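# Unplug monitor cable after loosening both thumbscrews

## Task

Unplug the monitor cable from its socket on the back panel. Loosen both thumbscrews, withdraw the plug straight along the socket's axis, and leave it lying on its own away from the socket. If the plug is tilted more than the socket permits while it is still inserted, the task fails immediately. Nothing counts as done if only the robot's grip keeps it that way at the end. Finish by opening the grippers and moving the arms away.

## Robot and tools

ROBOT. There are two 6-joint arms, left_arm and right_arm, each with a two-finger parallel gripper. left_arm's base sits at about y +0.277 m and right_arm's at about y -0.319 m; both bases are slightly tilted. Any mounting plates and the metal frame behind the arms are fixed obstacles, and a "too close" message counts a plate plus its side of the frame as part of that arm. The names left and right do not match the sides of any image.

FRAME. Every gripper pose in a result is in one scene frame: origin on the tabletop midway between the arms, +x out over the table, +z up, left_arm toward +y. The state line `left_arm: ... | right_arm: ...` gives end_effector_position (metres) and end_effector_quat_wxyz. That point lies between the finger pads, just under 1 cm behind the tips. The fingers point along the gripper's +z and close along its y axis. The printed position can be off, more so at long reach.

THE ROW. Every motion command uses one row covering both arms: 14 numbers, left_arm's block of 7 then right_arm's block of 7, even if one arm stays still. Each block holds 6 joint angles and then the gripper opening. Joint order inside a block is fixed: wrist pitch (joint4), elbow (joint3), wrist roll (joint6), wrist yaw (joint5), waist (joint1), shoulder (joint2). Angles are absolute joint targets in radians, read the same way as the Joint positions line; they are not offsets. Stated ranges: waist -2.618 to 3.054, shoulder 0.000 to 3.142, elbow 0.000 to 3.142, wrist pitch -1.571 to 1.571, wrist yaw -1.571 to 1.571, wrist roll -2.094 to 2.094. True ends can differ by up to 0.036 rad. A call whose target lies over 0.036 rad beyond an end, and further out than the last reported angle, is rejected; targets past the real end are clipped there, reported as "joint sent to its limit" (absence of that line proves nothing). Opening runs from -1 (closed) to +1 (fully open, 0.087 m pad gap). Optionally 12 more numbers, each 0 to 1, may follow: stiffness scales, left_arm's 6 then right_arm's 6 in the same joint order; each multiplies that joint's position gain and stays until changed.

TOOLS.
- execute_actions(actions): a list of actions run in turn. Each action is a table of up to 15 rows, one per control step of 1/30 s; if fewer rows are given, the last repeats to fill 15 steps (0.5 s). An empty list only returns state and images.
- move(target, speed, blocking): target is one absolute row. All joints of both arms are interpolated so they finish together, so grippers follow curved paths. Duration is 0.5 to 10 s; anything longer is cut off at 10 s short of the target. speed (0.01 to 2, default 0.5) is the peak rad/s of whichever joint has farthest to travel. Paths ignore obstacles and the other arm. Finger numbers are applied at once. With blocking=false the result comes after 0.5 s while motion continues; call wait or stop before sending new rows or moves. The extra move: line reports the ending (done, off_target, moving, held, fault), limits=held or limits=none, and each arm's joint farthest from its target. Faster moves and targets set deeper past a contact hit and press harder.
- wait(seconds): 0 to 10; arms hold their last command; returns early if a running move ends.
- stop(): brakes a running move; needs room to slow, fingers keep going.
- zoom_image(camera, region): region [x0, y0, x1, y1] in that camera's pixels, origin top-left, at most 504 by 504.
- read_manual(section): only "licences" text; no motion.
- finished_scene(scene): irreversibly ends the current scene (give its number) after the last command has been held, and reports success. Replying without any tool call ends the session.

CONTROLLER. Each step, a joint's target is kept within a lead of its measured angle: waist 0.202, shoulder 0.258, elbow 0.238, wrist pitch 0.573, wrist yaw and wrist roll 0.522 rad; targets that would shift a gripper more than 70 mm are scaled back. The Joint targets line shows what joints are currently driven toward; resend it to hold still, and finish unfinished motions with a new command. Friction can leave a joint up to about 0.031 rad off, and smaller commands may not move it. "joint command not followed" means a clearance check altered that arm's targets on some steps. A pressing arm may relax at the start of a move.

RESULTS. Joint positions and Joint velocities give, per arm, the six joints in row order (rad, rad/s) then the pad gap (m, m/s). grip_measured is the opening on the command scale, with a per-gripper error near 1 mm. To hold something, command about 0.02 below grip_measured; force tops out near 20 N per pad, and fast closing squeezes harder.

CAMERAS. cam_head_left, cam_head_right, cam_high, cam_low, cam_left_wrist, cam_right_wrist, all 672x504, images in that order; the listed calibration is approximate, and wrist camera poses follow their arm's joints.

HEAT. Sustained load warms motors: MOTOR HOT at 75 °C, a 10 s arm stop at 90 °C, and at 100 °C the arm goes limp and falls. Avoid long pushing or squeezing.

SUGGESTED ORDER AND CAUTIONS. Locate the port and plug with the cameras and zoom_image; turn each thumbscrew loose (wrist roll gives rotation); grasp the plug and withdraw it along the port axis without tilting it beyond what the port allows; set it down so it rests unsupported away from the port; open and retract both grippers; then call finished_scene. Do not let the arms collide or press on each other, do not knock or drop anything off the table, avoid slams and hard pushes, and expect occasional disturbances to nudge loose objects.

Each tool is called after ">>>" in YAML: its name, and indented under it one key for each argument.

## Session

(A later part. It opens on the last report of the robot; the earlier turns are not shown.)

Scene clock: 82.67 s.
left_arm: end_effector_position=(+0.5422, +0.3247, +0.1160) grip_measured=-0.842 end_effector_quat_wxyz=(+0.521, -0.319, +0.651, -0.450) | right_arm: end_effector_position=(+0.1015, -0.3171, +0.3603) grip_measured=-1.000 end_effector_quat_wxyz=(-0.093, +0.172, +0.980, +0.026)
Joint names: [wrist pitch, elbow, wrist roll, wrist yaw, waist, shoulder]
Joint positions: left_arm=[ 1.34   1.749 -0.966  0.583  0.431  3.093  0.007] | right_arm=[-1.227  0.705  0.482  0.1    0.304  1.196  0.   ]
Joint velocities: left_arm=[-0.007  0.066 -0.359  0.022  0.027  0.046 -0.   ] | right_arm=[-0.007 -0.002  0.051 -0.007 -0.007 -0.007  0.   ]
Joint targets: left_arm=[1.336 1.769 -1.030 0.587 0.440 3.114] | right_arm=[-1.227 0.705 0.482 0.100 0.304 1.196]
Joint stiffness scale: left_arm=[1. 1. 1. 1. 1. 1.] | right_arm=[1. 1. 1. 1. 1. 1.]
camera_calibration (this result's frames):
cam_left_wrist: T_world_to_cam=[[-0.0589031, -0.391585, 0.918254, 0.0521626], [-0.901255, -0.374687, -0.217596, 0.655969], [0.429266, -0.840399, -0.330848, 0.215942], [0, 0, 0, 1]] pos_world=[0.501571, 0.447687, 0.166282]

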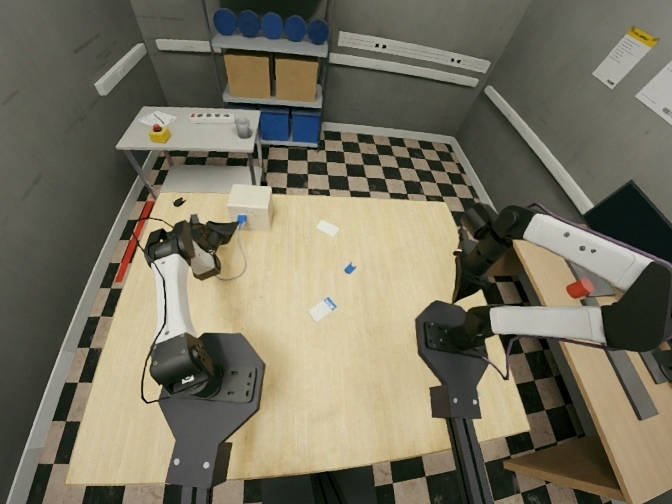

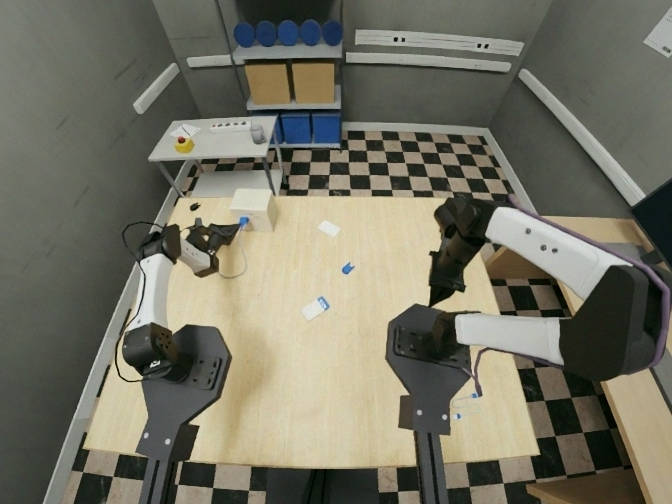

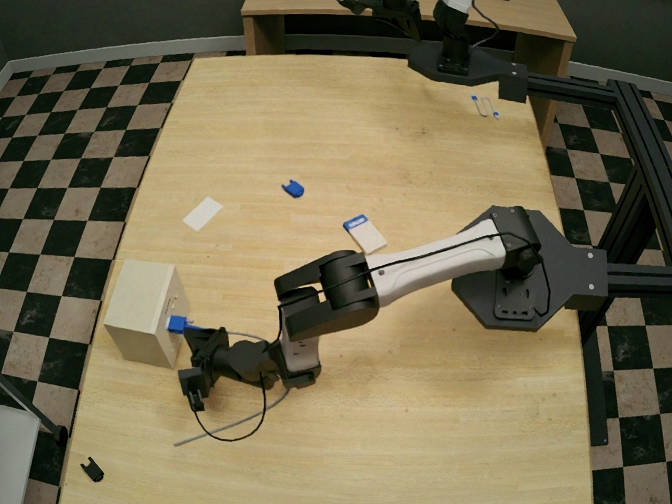

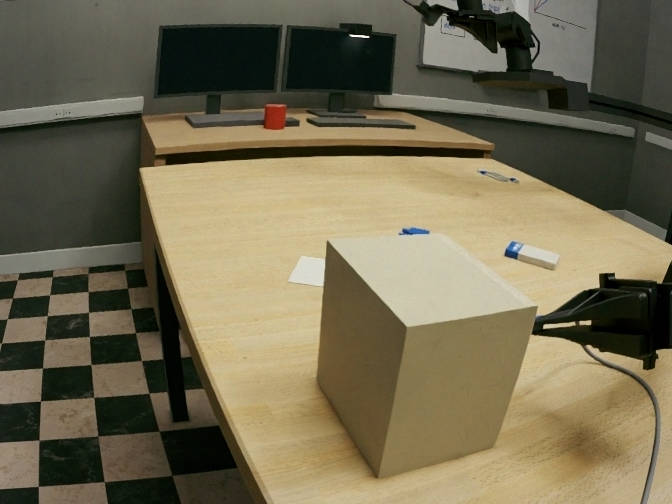

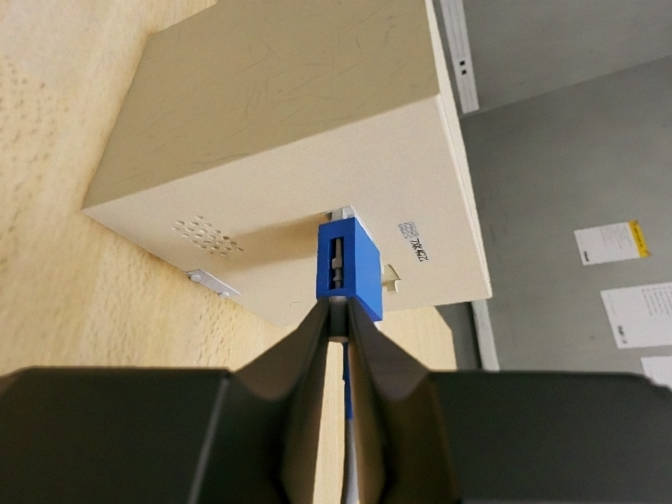

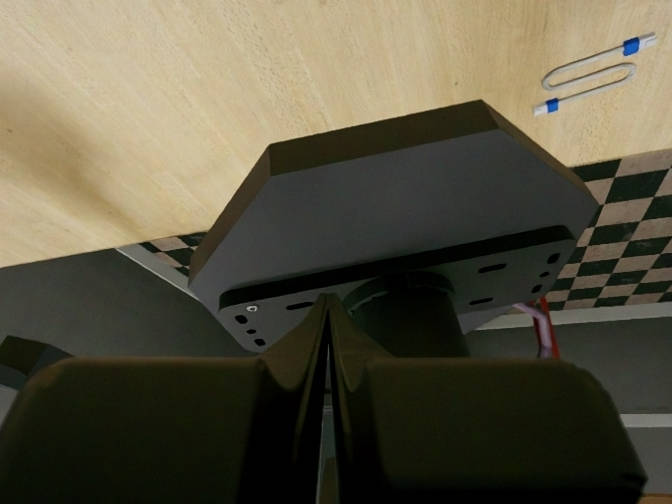

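>>> wait:
  seconds: 0

>>> zoom_image:
  camera: "cam_left_wrist"
  region: [310, 225, 380, 305]

Scene clock: 82.97 s.
left_arm: end_effector_position=(+0.5422, +0.3245, +0.1164) grip_measured=-0.842 end_effector_quat_wxyz=(+0.511, -0.334, +0.644, -0.461) | right_arm: end_effector_position=(+0.1015, -0.3171, +0.3603) grip_measured=-1.000 end_effector_quat_wxyz=(-0.093, +0.172, +0.980, +0.026)
Joint names: [wrist pitch, elbow, wrist roll, wrist yaw, waist, shoulder]
Joint positions: left_arm=[ 1.339  1.754 -1.01   0.582  0.432  3.097  0.007] | right_arm=[-1.227  0.705  0.482  0.1    0.304  1.196  0.   ]
Joint velocities: left_arm=[ 0.066 -0.007 -0.051 -0.022 -0.002 -0.002 -0.   ] | right_arm=[-0.007  0.002 -0.022 -0.037 -0.017  0.027  0.   ]
Joint targets: left_arm=[1.336 1.769 -1.030 0.587 0.440 3.114] | right_arm=[-1.227 0.705 0.482 0.100 0.304 1.196]
Joint stiffness scale: left_arm=[1. 1. 1. 1. 1. 1.] | right_arm=[1. 1. 1. 1. 1. 1.]
camera_calibration (this result's frames):
cam_left_wrist: T_world_to_cam=[[-0.0460587, -0.352116, 0.934822, 0.0300212], [-0.902204, -0.387081, -0.190252, 0.657256], [0.428843, -0.852163, -0.299852, 0.216342], [0, 0, 0, 1]] pos_world=[0.501585, 0.449341, 0.161851]

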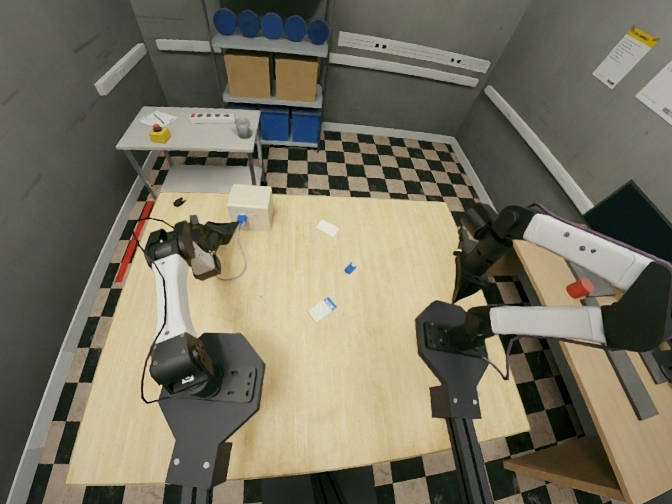

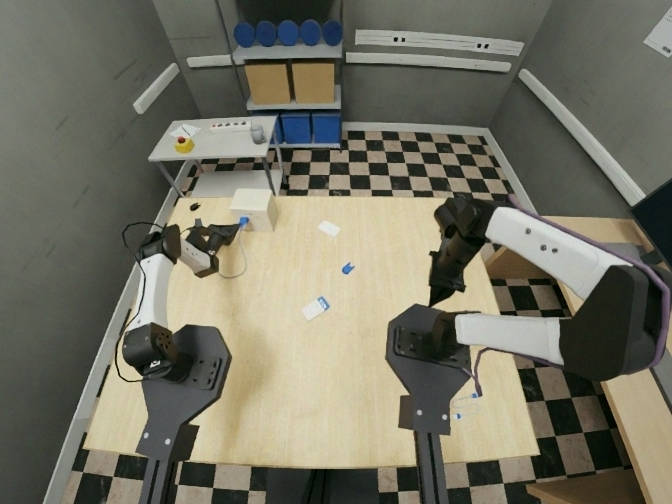

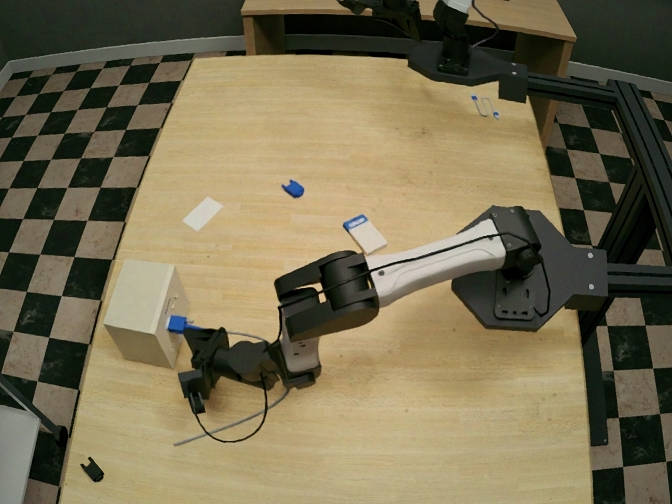

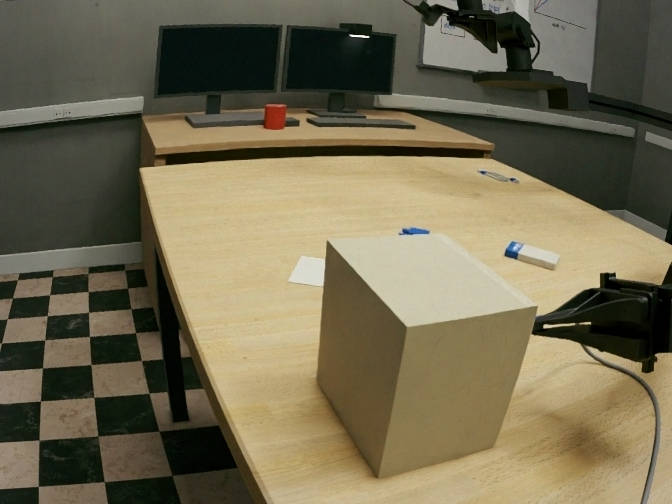

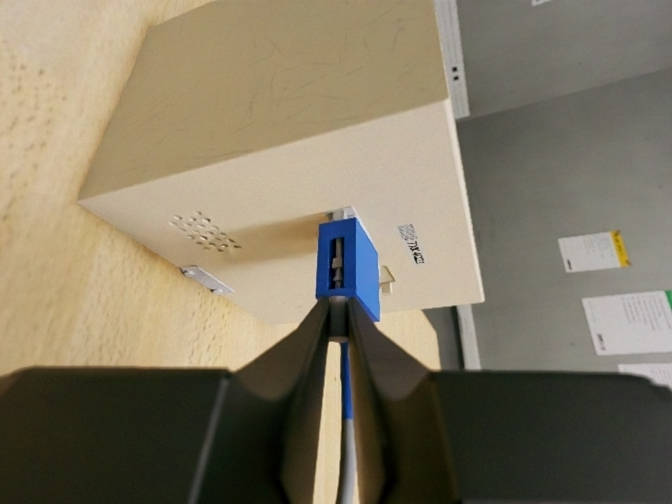

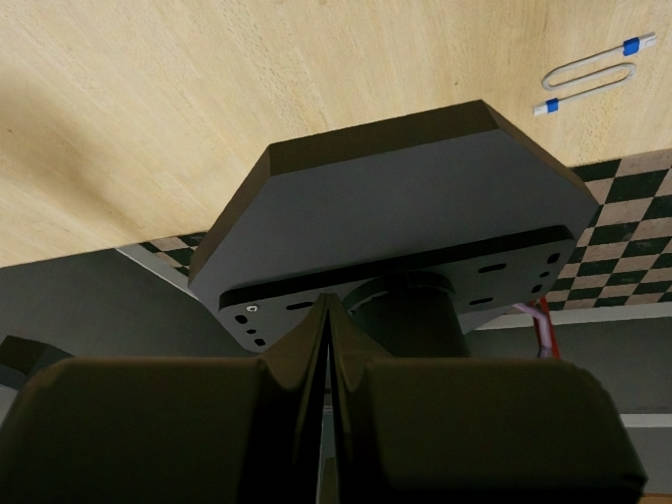

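Region (310, 225, 380, 305) of cam_left_wrist's 672x504 image, scaled by 6.300, with more detail than that image has; it fills the left 441 columns of this view, and the rest is white.

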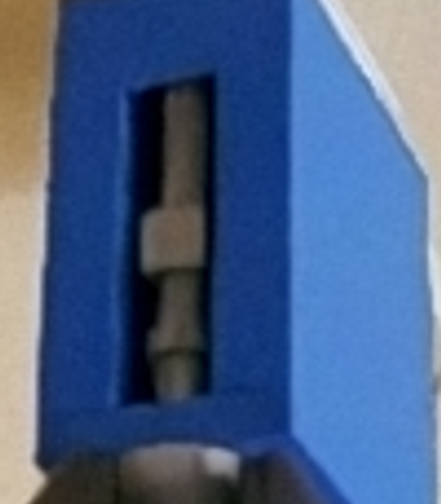

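>>> move:
  target: [1.279,1.603,-0.642,0.488,0.389,2.981,-0.7,-1.227,0.705,0.482,0.1,0.304,1.196,-1]
  speed: 0.4

>>> move:
  target: [1.398,1.48,-0.655,0.532,0.429,2.96,-0.7,-1.227,0.705,0.482,0.1,0.304,1.196,-1]
  speed: 0.2

>>> move:
  target: [1.365,1.305,0.19,0.18,0.235,2.79,-0.1,-1.227,0.705,0.482,0.1,0.304,1.196,-1]
  speed: 0.6

Scene clock: 87.17 s.
left_arm: end_effector_position=(+0.5424, +0.3236, +0.1174) grip_measured=-0.700 end_effector_quat_wxyz=(+0.567, -0.241, +0.707, -0.347) | right_arm: end_effector_position=(+0.1015, -0.3171, +0.3603) grip_measured=-1.000 end_effector_quat_wxyz=(-0.093, +0.172, +0.980, +0.026)
Joint names: [wrist pitch, elbow, wrist roll, wrist yaw, waist, shoulder]
Joint positions: left_arm=[ 1.301  1.622 -0.648  0.5    0.397  2.99   0.013] | right_arm=[-1.227  0.705  0.482  0.1    0.304  1.196  0.   ]
Joint velocities: left_arm=[-0.066 -0.017 -0.022 -0.007  0.007 -0.002  0.001] | right_arm=[-0.007 -0.007 -0.066  0.037 -0.002  0.007  0.   ]
Joint targets: left_arm=[1.279 1.603 -0.642 0.488 0.389 2.981] | right_arm=[-1.227 0.705 0.482 0.100 0.304 1.196]
Joint stiffness scale: left_arm=[1. 1. 1. 1. 1. 1.] | right_arm=[1. 1. 1. 1. 1. 1.]
move: off_target (left_arm); limits=none; left_arm: farthest joint: the wrist pitch, 0.022 radians from its target (0.059 radians at the start); right_arm: farthest joint: the waist, 0.000 radians from its target (0.000 radians at the start)
camera_calibration (this result's frames):
cam_left_wrist: T_world_to_cam=[[-0.0580236, -0.642949, 0.763708, 0.149432], [-0.895413, -0.304753, -0.324595, 0.642778], [0.44144, -0.702668, -0.558022, 0.190879], [0, 0, 0, 1]] pos_world=[0.49996, 0.42609, 0.201035]

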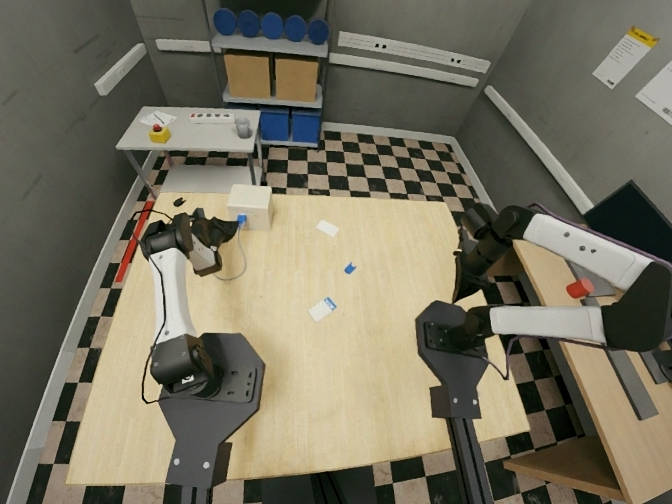

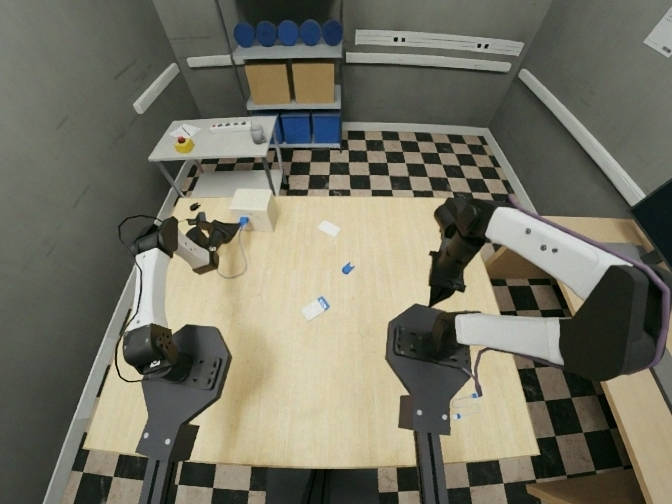

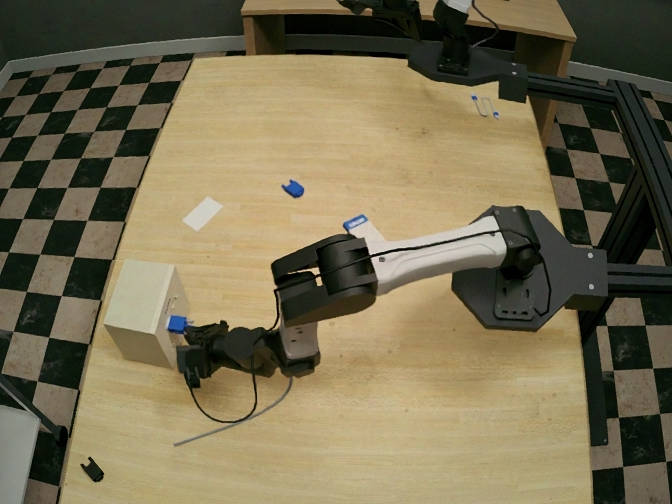

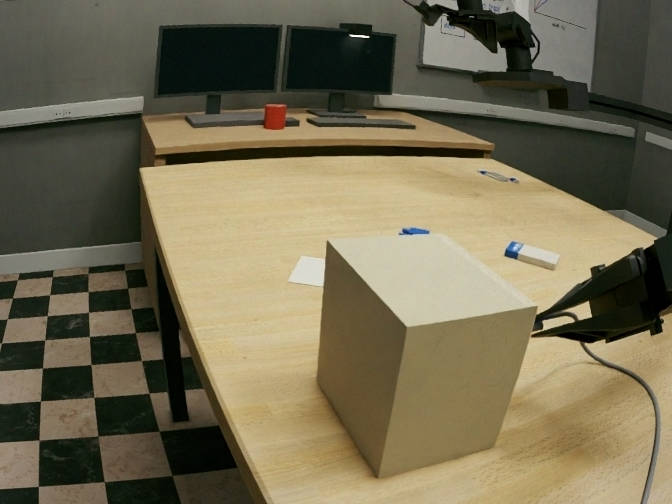

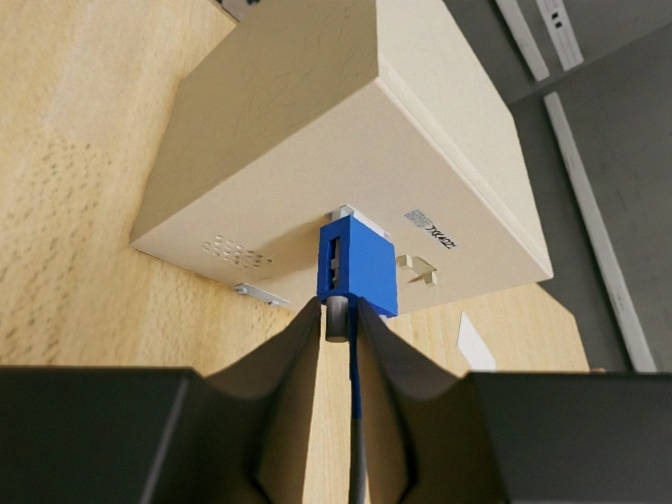

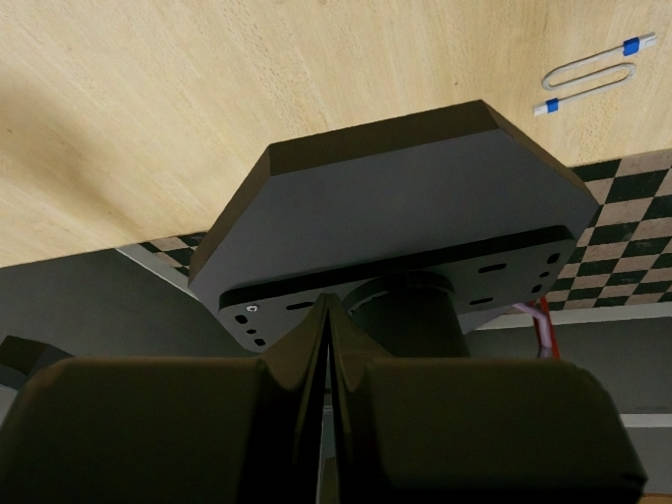

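Scene clock: 88.30 s.
left_arm: end_effector_position=(+0.5147, +0.3259, +0.1123) grip_measured=-0.700 end_effector_quat_wxyz=(+0.563, -0.246, +0.709, -0.346) | right_arm: end_effector_position=(+0.1015, -0.3171, +0.3603) grip_measured=-1.000 end_effector_quat_wxyz=(-0.093, +0.172, +0.980, +0.026)
Joint names: [wrist pitch, elbow, wrist roll, wrist yaw, waist, shoulder]
Joint positions: left_arm=[ 1.391  1.499 -0.648  0.516  0.421  2.97   0.013] | right_arm=[-1.227  0.705  0.482  0.1    0.304  1.196  0.   ]
Joint velocities: left_arm=[-0.007 -0.002 -0.066 -0.11   0.002 -0.002  0.   ] | right_arm=[ 0.007  0.017  0.037  0.022 -0.012 -0.017  0.   ]
Joint targets: left_arm=[1.398 1.480 -0.655 0.532 0.429 2.960] | right_arm=[-1.227 0.705 0.482 0.100 0.304 1.196]
Joint stiffness scale: left_arm=[1. 1. 1. 1. 1. 1.] | right_arm=[1. 1. 1. 1. 1. 1.]
move: done; limits=none; left_arm: farthest joint: the elbow, 0.019 radians from its target (0.142 radians at the start); right_arm: farthest joint: the waist, 0.000 radians from its target (0.000 radians at the start)
camera_calibration (this result's frames):
cam_left_wrist: T_world_to_cam=[[-0.0446484, -0.639454, 0.767532, 0.144785], [-0.898004, -0.310942, -0.311293, 0.618883], [0.437715, -0.703146, -0.560349, 0.204225], [0, 0, 0, 1]] pos_world=[0.472831, 0.428619, 0.195964]

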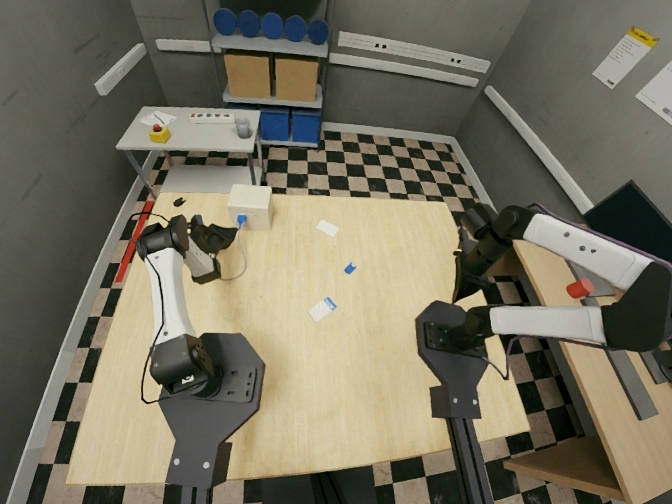

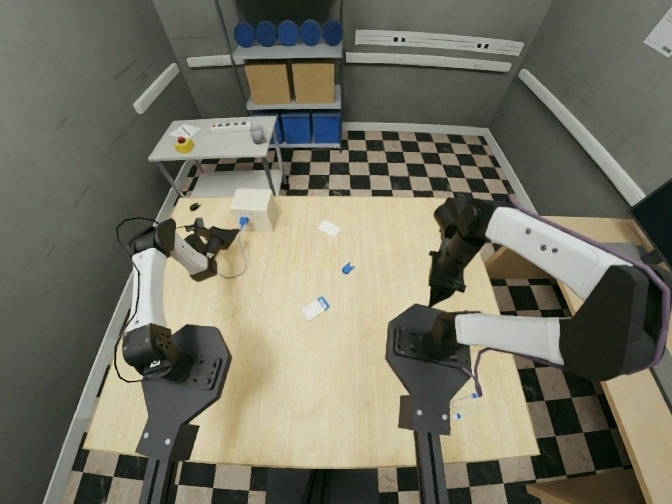

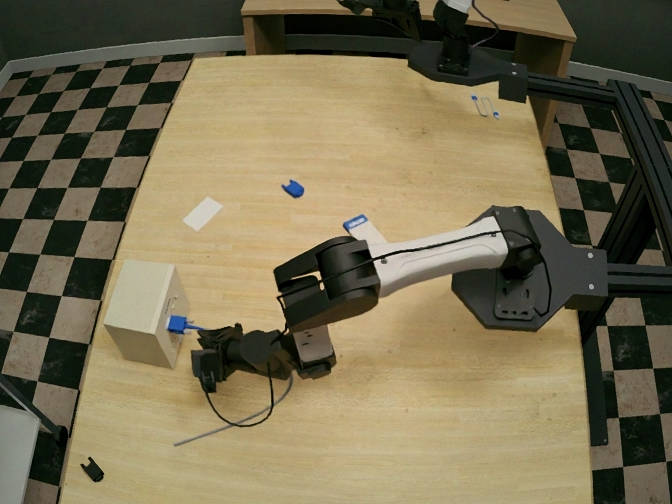

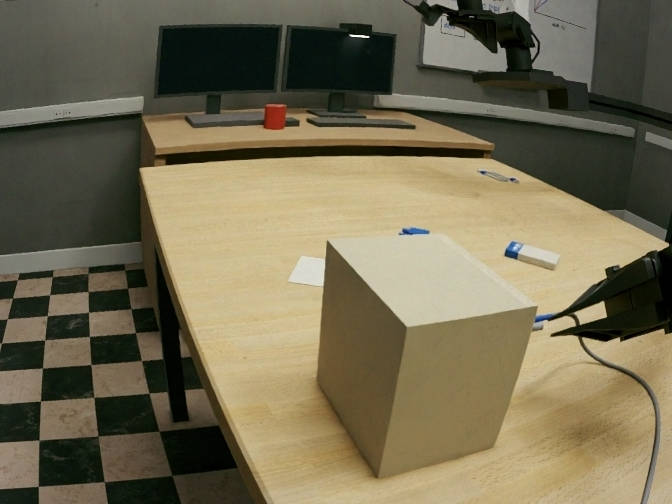

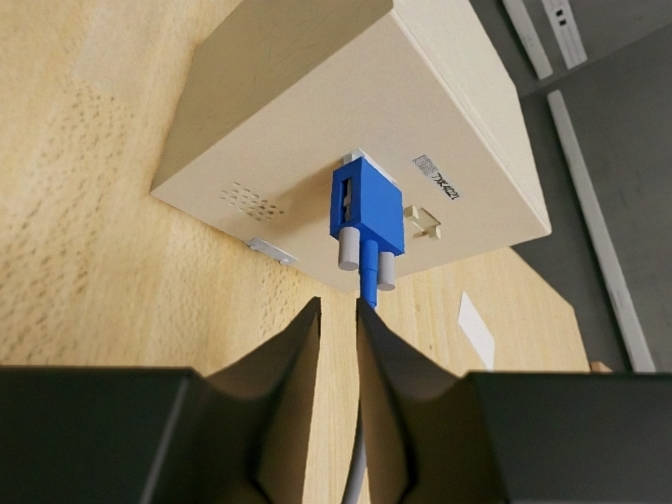

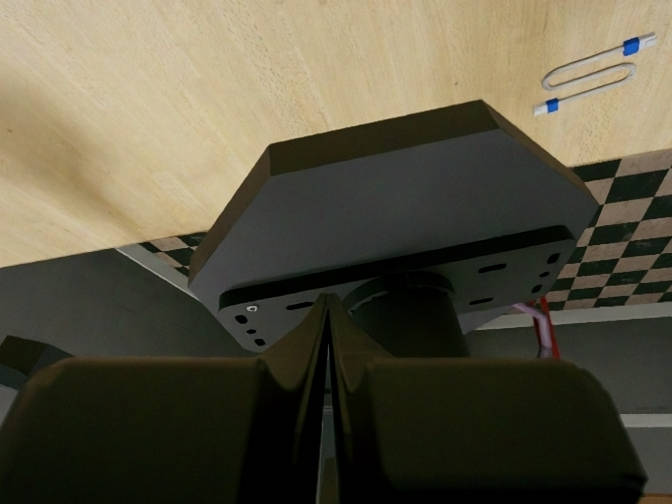

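Scene clock: 90.53 s.
left_arm: end_effector_position=(+0.5304, +0.3104, +0.1446) grip_measured=-0.100 end_effector_quat_wxyz=(+0.642, +0.021, +0.765, -0.032) | right_arm: end_effector_position=(+0.1015, -0.3171, +0.3603) grip_measured=-1.000 end_effector_quat_wxyz=(-0.093, +0.172, +0.980, +0.026)
Joint names: [wrist pitch, elbow, wrist roll, wrist yaw, waist, shoulder]
Joint positions: left_arm=[1.385 1.324 0.184 0.192 0.24  2.799 0.039] | right_arm=[-1.227  0.705  0.482  0.1    0.304  1.196  0.   ]
Joint velocities: left_arm=[ 0.022  0.012 -0.095 -0.022 -0.022  0.002  0.   ] | right_arm=[-0.007 -0.012 -0.022 -0.022 -0.002 -0.007  0.   ]
Joint targets: left_arm=[1.365 1.305 0.190 0.180 0.235 2.790] | right_arm=[-1.227 0.705 0.482 0.100 0.304 1.196]
Joint stiffness scale: left_arm=[1. 1. 1. 1. 1. 1.] | right_arm=[1. 1. 1. 1. 1. 1.]
move: done; limits=none; left_arm: farthest joint: the wrist pitch, 0.020 radians from its target (0.026 radians at the start); right_arm: farthest joint: the waist, 0.000 radians from its target (0.000 radians at the start)
camera_calibration (this result's frames):
cam_left_wrist: T_world_to_cam=[[-0.0781799, -0.996717, 0.0210311, 0.347416], [-0.862468, 0.0570386, -0.502887, 0.532818], [0.500036, -0.0574543, -0.864096, 0.0150021], [0, 0, 0, 1]] pos_world=[0.479198, 0.316747, 0.273604]

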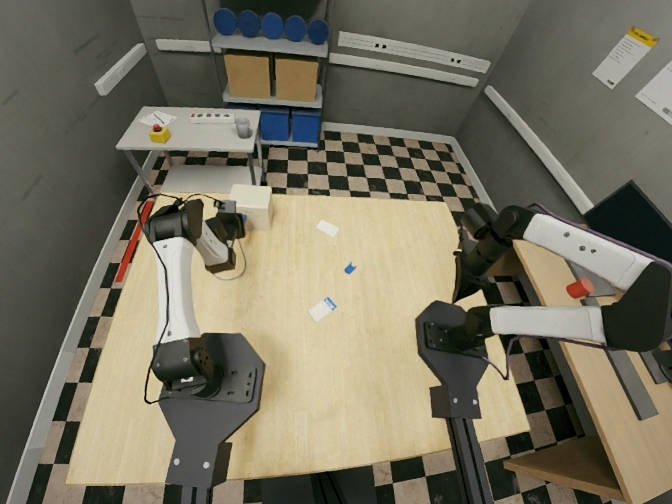

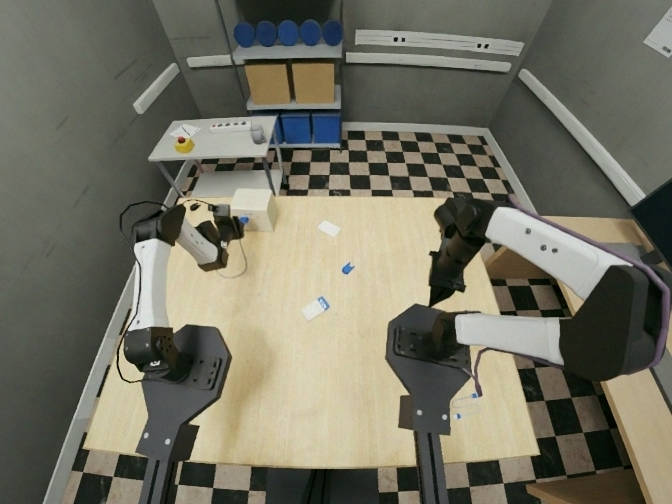

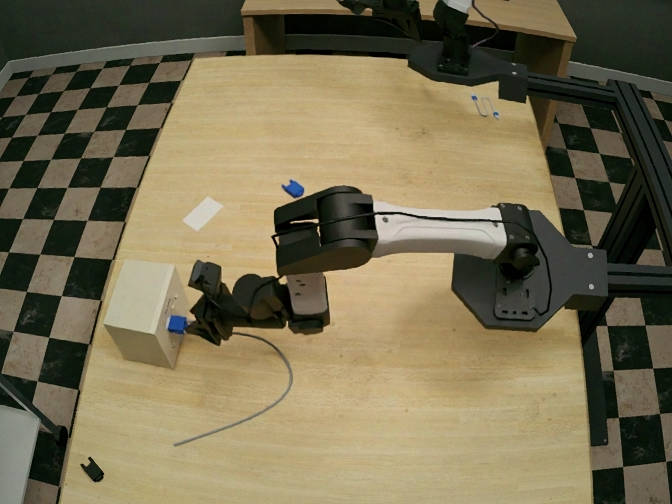

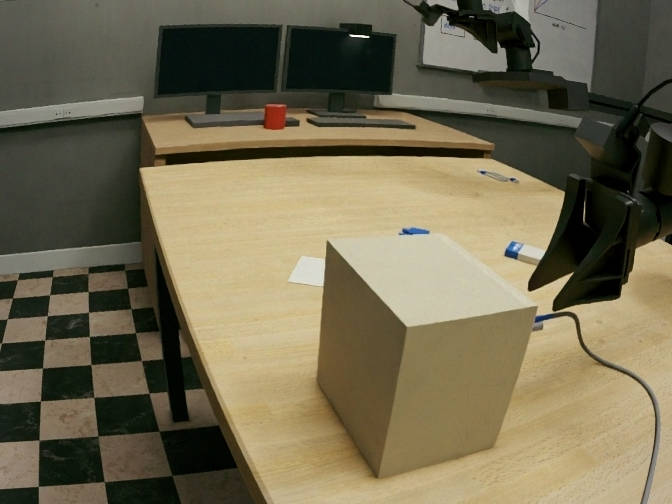

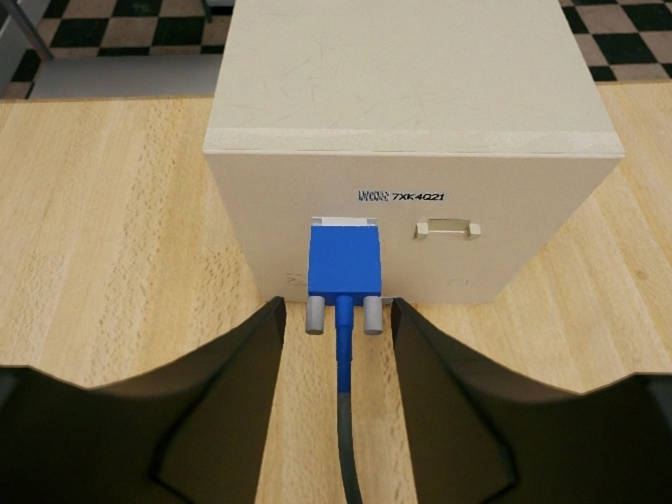

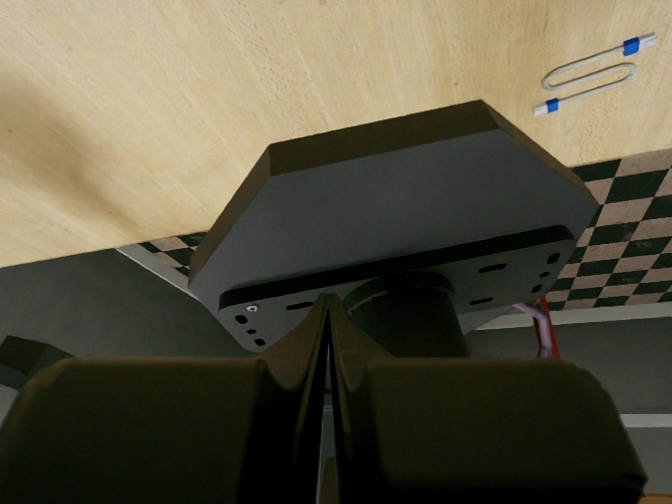

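>>> move:
  target: [1.34,1.461,0.396,0.102,0.197,2.931,-0.1,-1.227,0.705,0.482,0.1,0.304,1.196,-1]
  speed: 0.25

>>> zoom_image:
  camera: "cam_left_wrist"
  region: [260, 200, 420, 360]

Scene clock: 92.50 s.
left_arm: end_effector_position=(+0.5378, +0.3064, +0.1124) grip_measured=-0.100 end_effector_quat_wxyz=(+0.630, +0.089, +0.770, +0.049) | right_arm: end_effector_position=(+0.1015, -0.3171, +0.3603) grip_measured=-1.000 end_effector_quat_wxyz=(-0.093, +0.172, +0.980, +0.026)
Joint names: [wrist pitch, elbow, wrist roll, wrist yaw, waist, shoulder]
Joint positions: left_arm=[1.359 1.444 0.39  0.114 0.204 2.914 0.039] | right_arm=[-1.227  0.705  0.482  0.1    0.304  1.196  0.   ]
Joint velocities: left_arm=[-0.007  0.002  0.037 -0.081 -0.012 -0.007  0.   ] | right_arm=[-0.007 -0.027 -0.051  0.007 -0.007  0.002  0.   ]
Joint targets: left_arm=[1.340 1.461 0.396 0.102 0.197 2.931] | right_arm=[-1.227 0.705 0.482 0.100 0.304 1.196]
Joint stiffness scale: left_arm=[1. 1. 1. 1. 1. 1.] | right_arm=[1. 1. 1. 1. 1. 1.]
move: done; limits=none; left_arm: farthest joint: the wrist pitch, 0.019 radians from its target (0.045 radians at the start); right_arm: farthest joint: the waist, 0.000 radians from its target (0.000 radians at the start)
camera_calibration (this result's frames):
cam_left_wrist: T_world_to_cam=[[-0.0811161, -0.979009, -0.186982, 0.364274], [-0.870454, 0.160968, -0.465187, 0.491444], [0.485521, 0.125025, -0.865239, -0.0646771], [0, 0, 0, 1]] pos_world=[0.48873, 0.285606, 0.240765]

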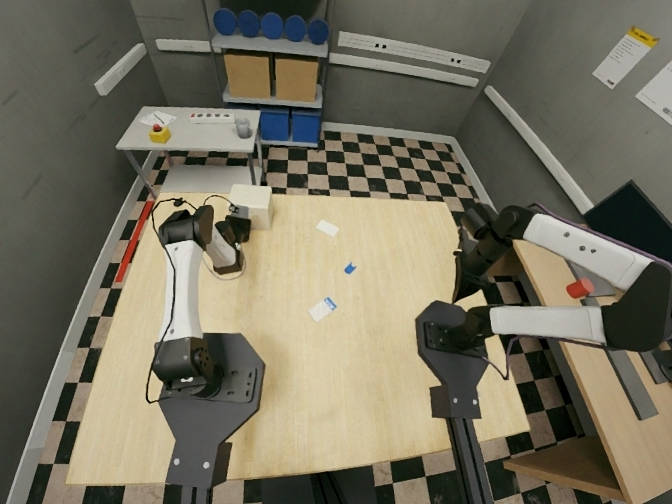

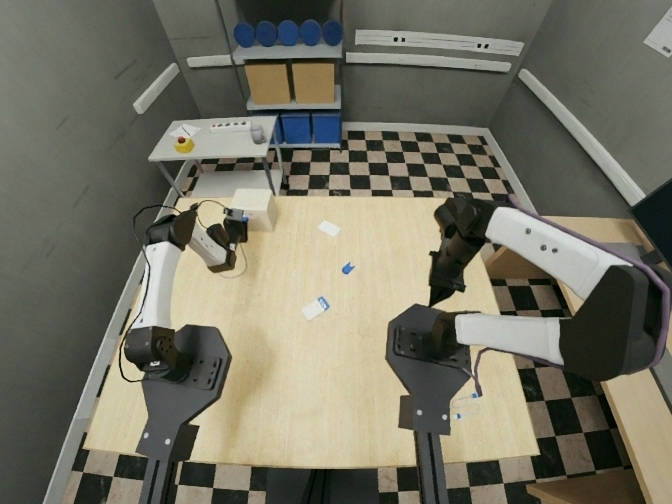

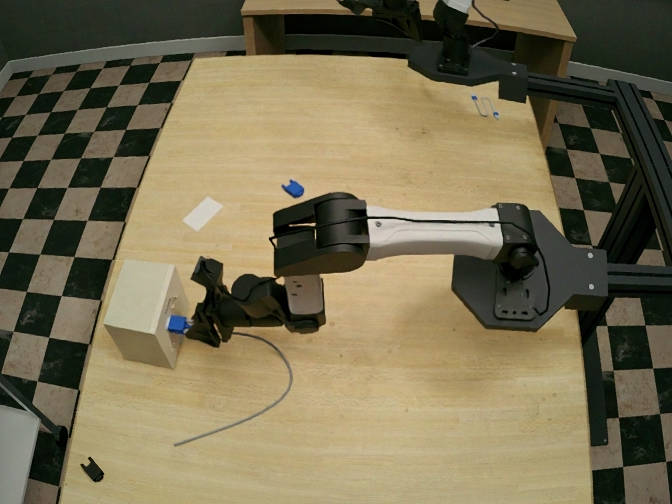

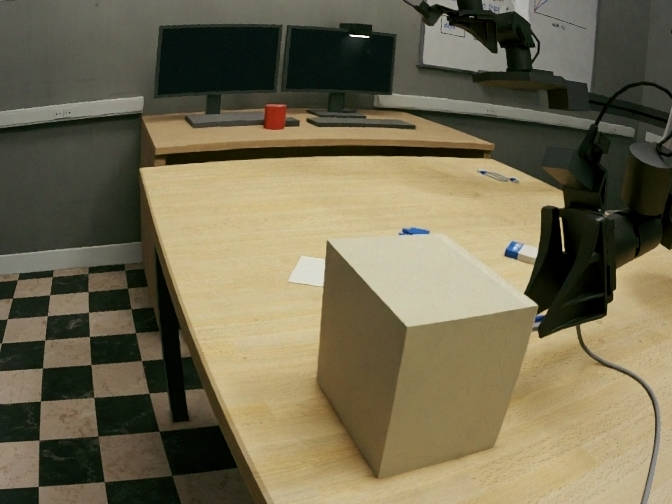

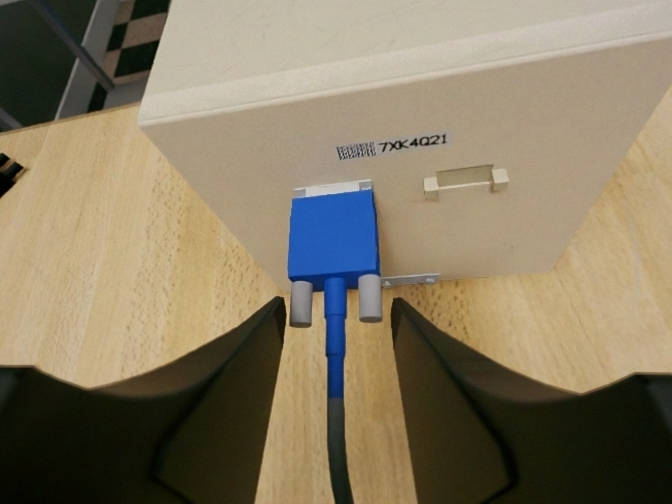

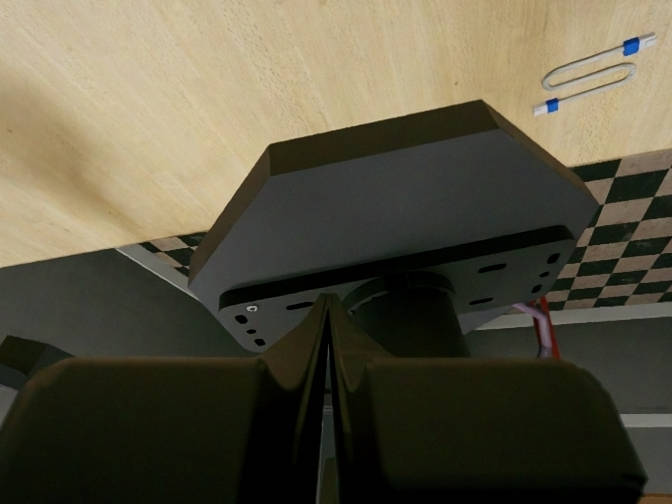

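Region (260, 200, 420, 360) of cam_left_wrist's 672x504 image, scaled by 3.150, with more detail than that image has.

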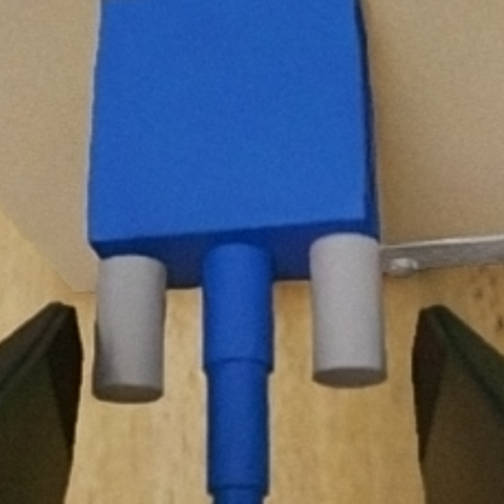

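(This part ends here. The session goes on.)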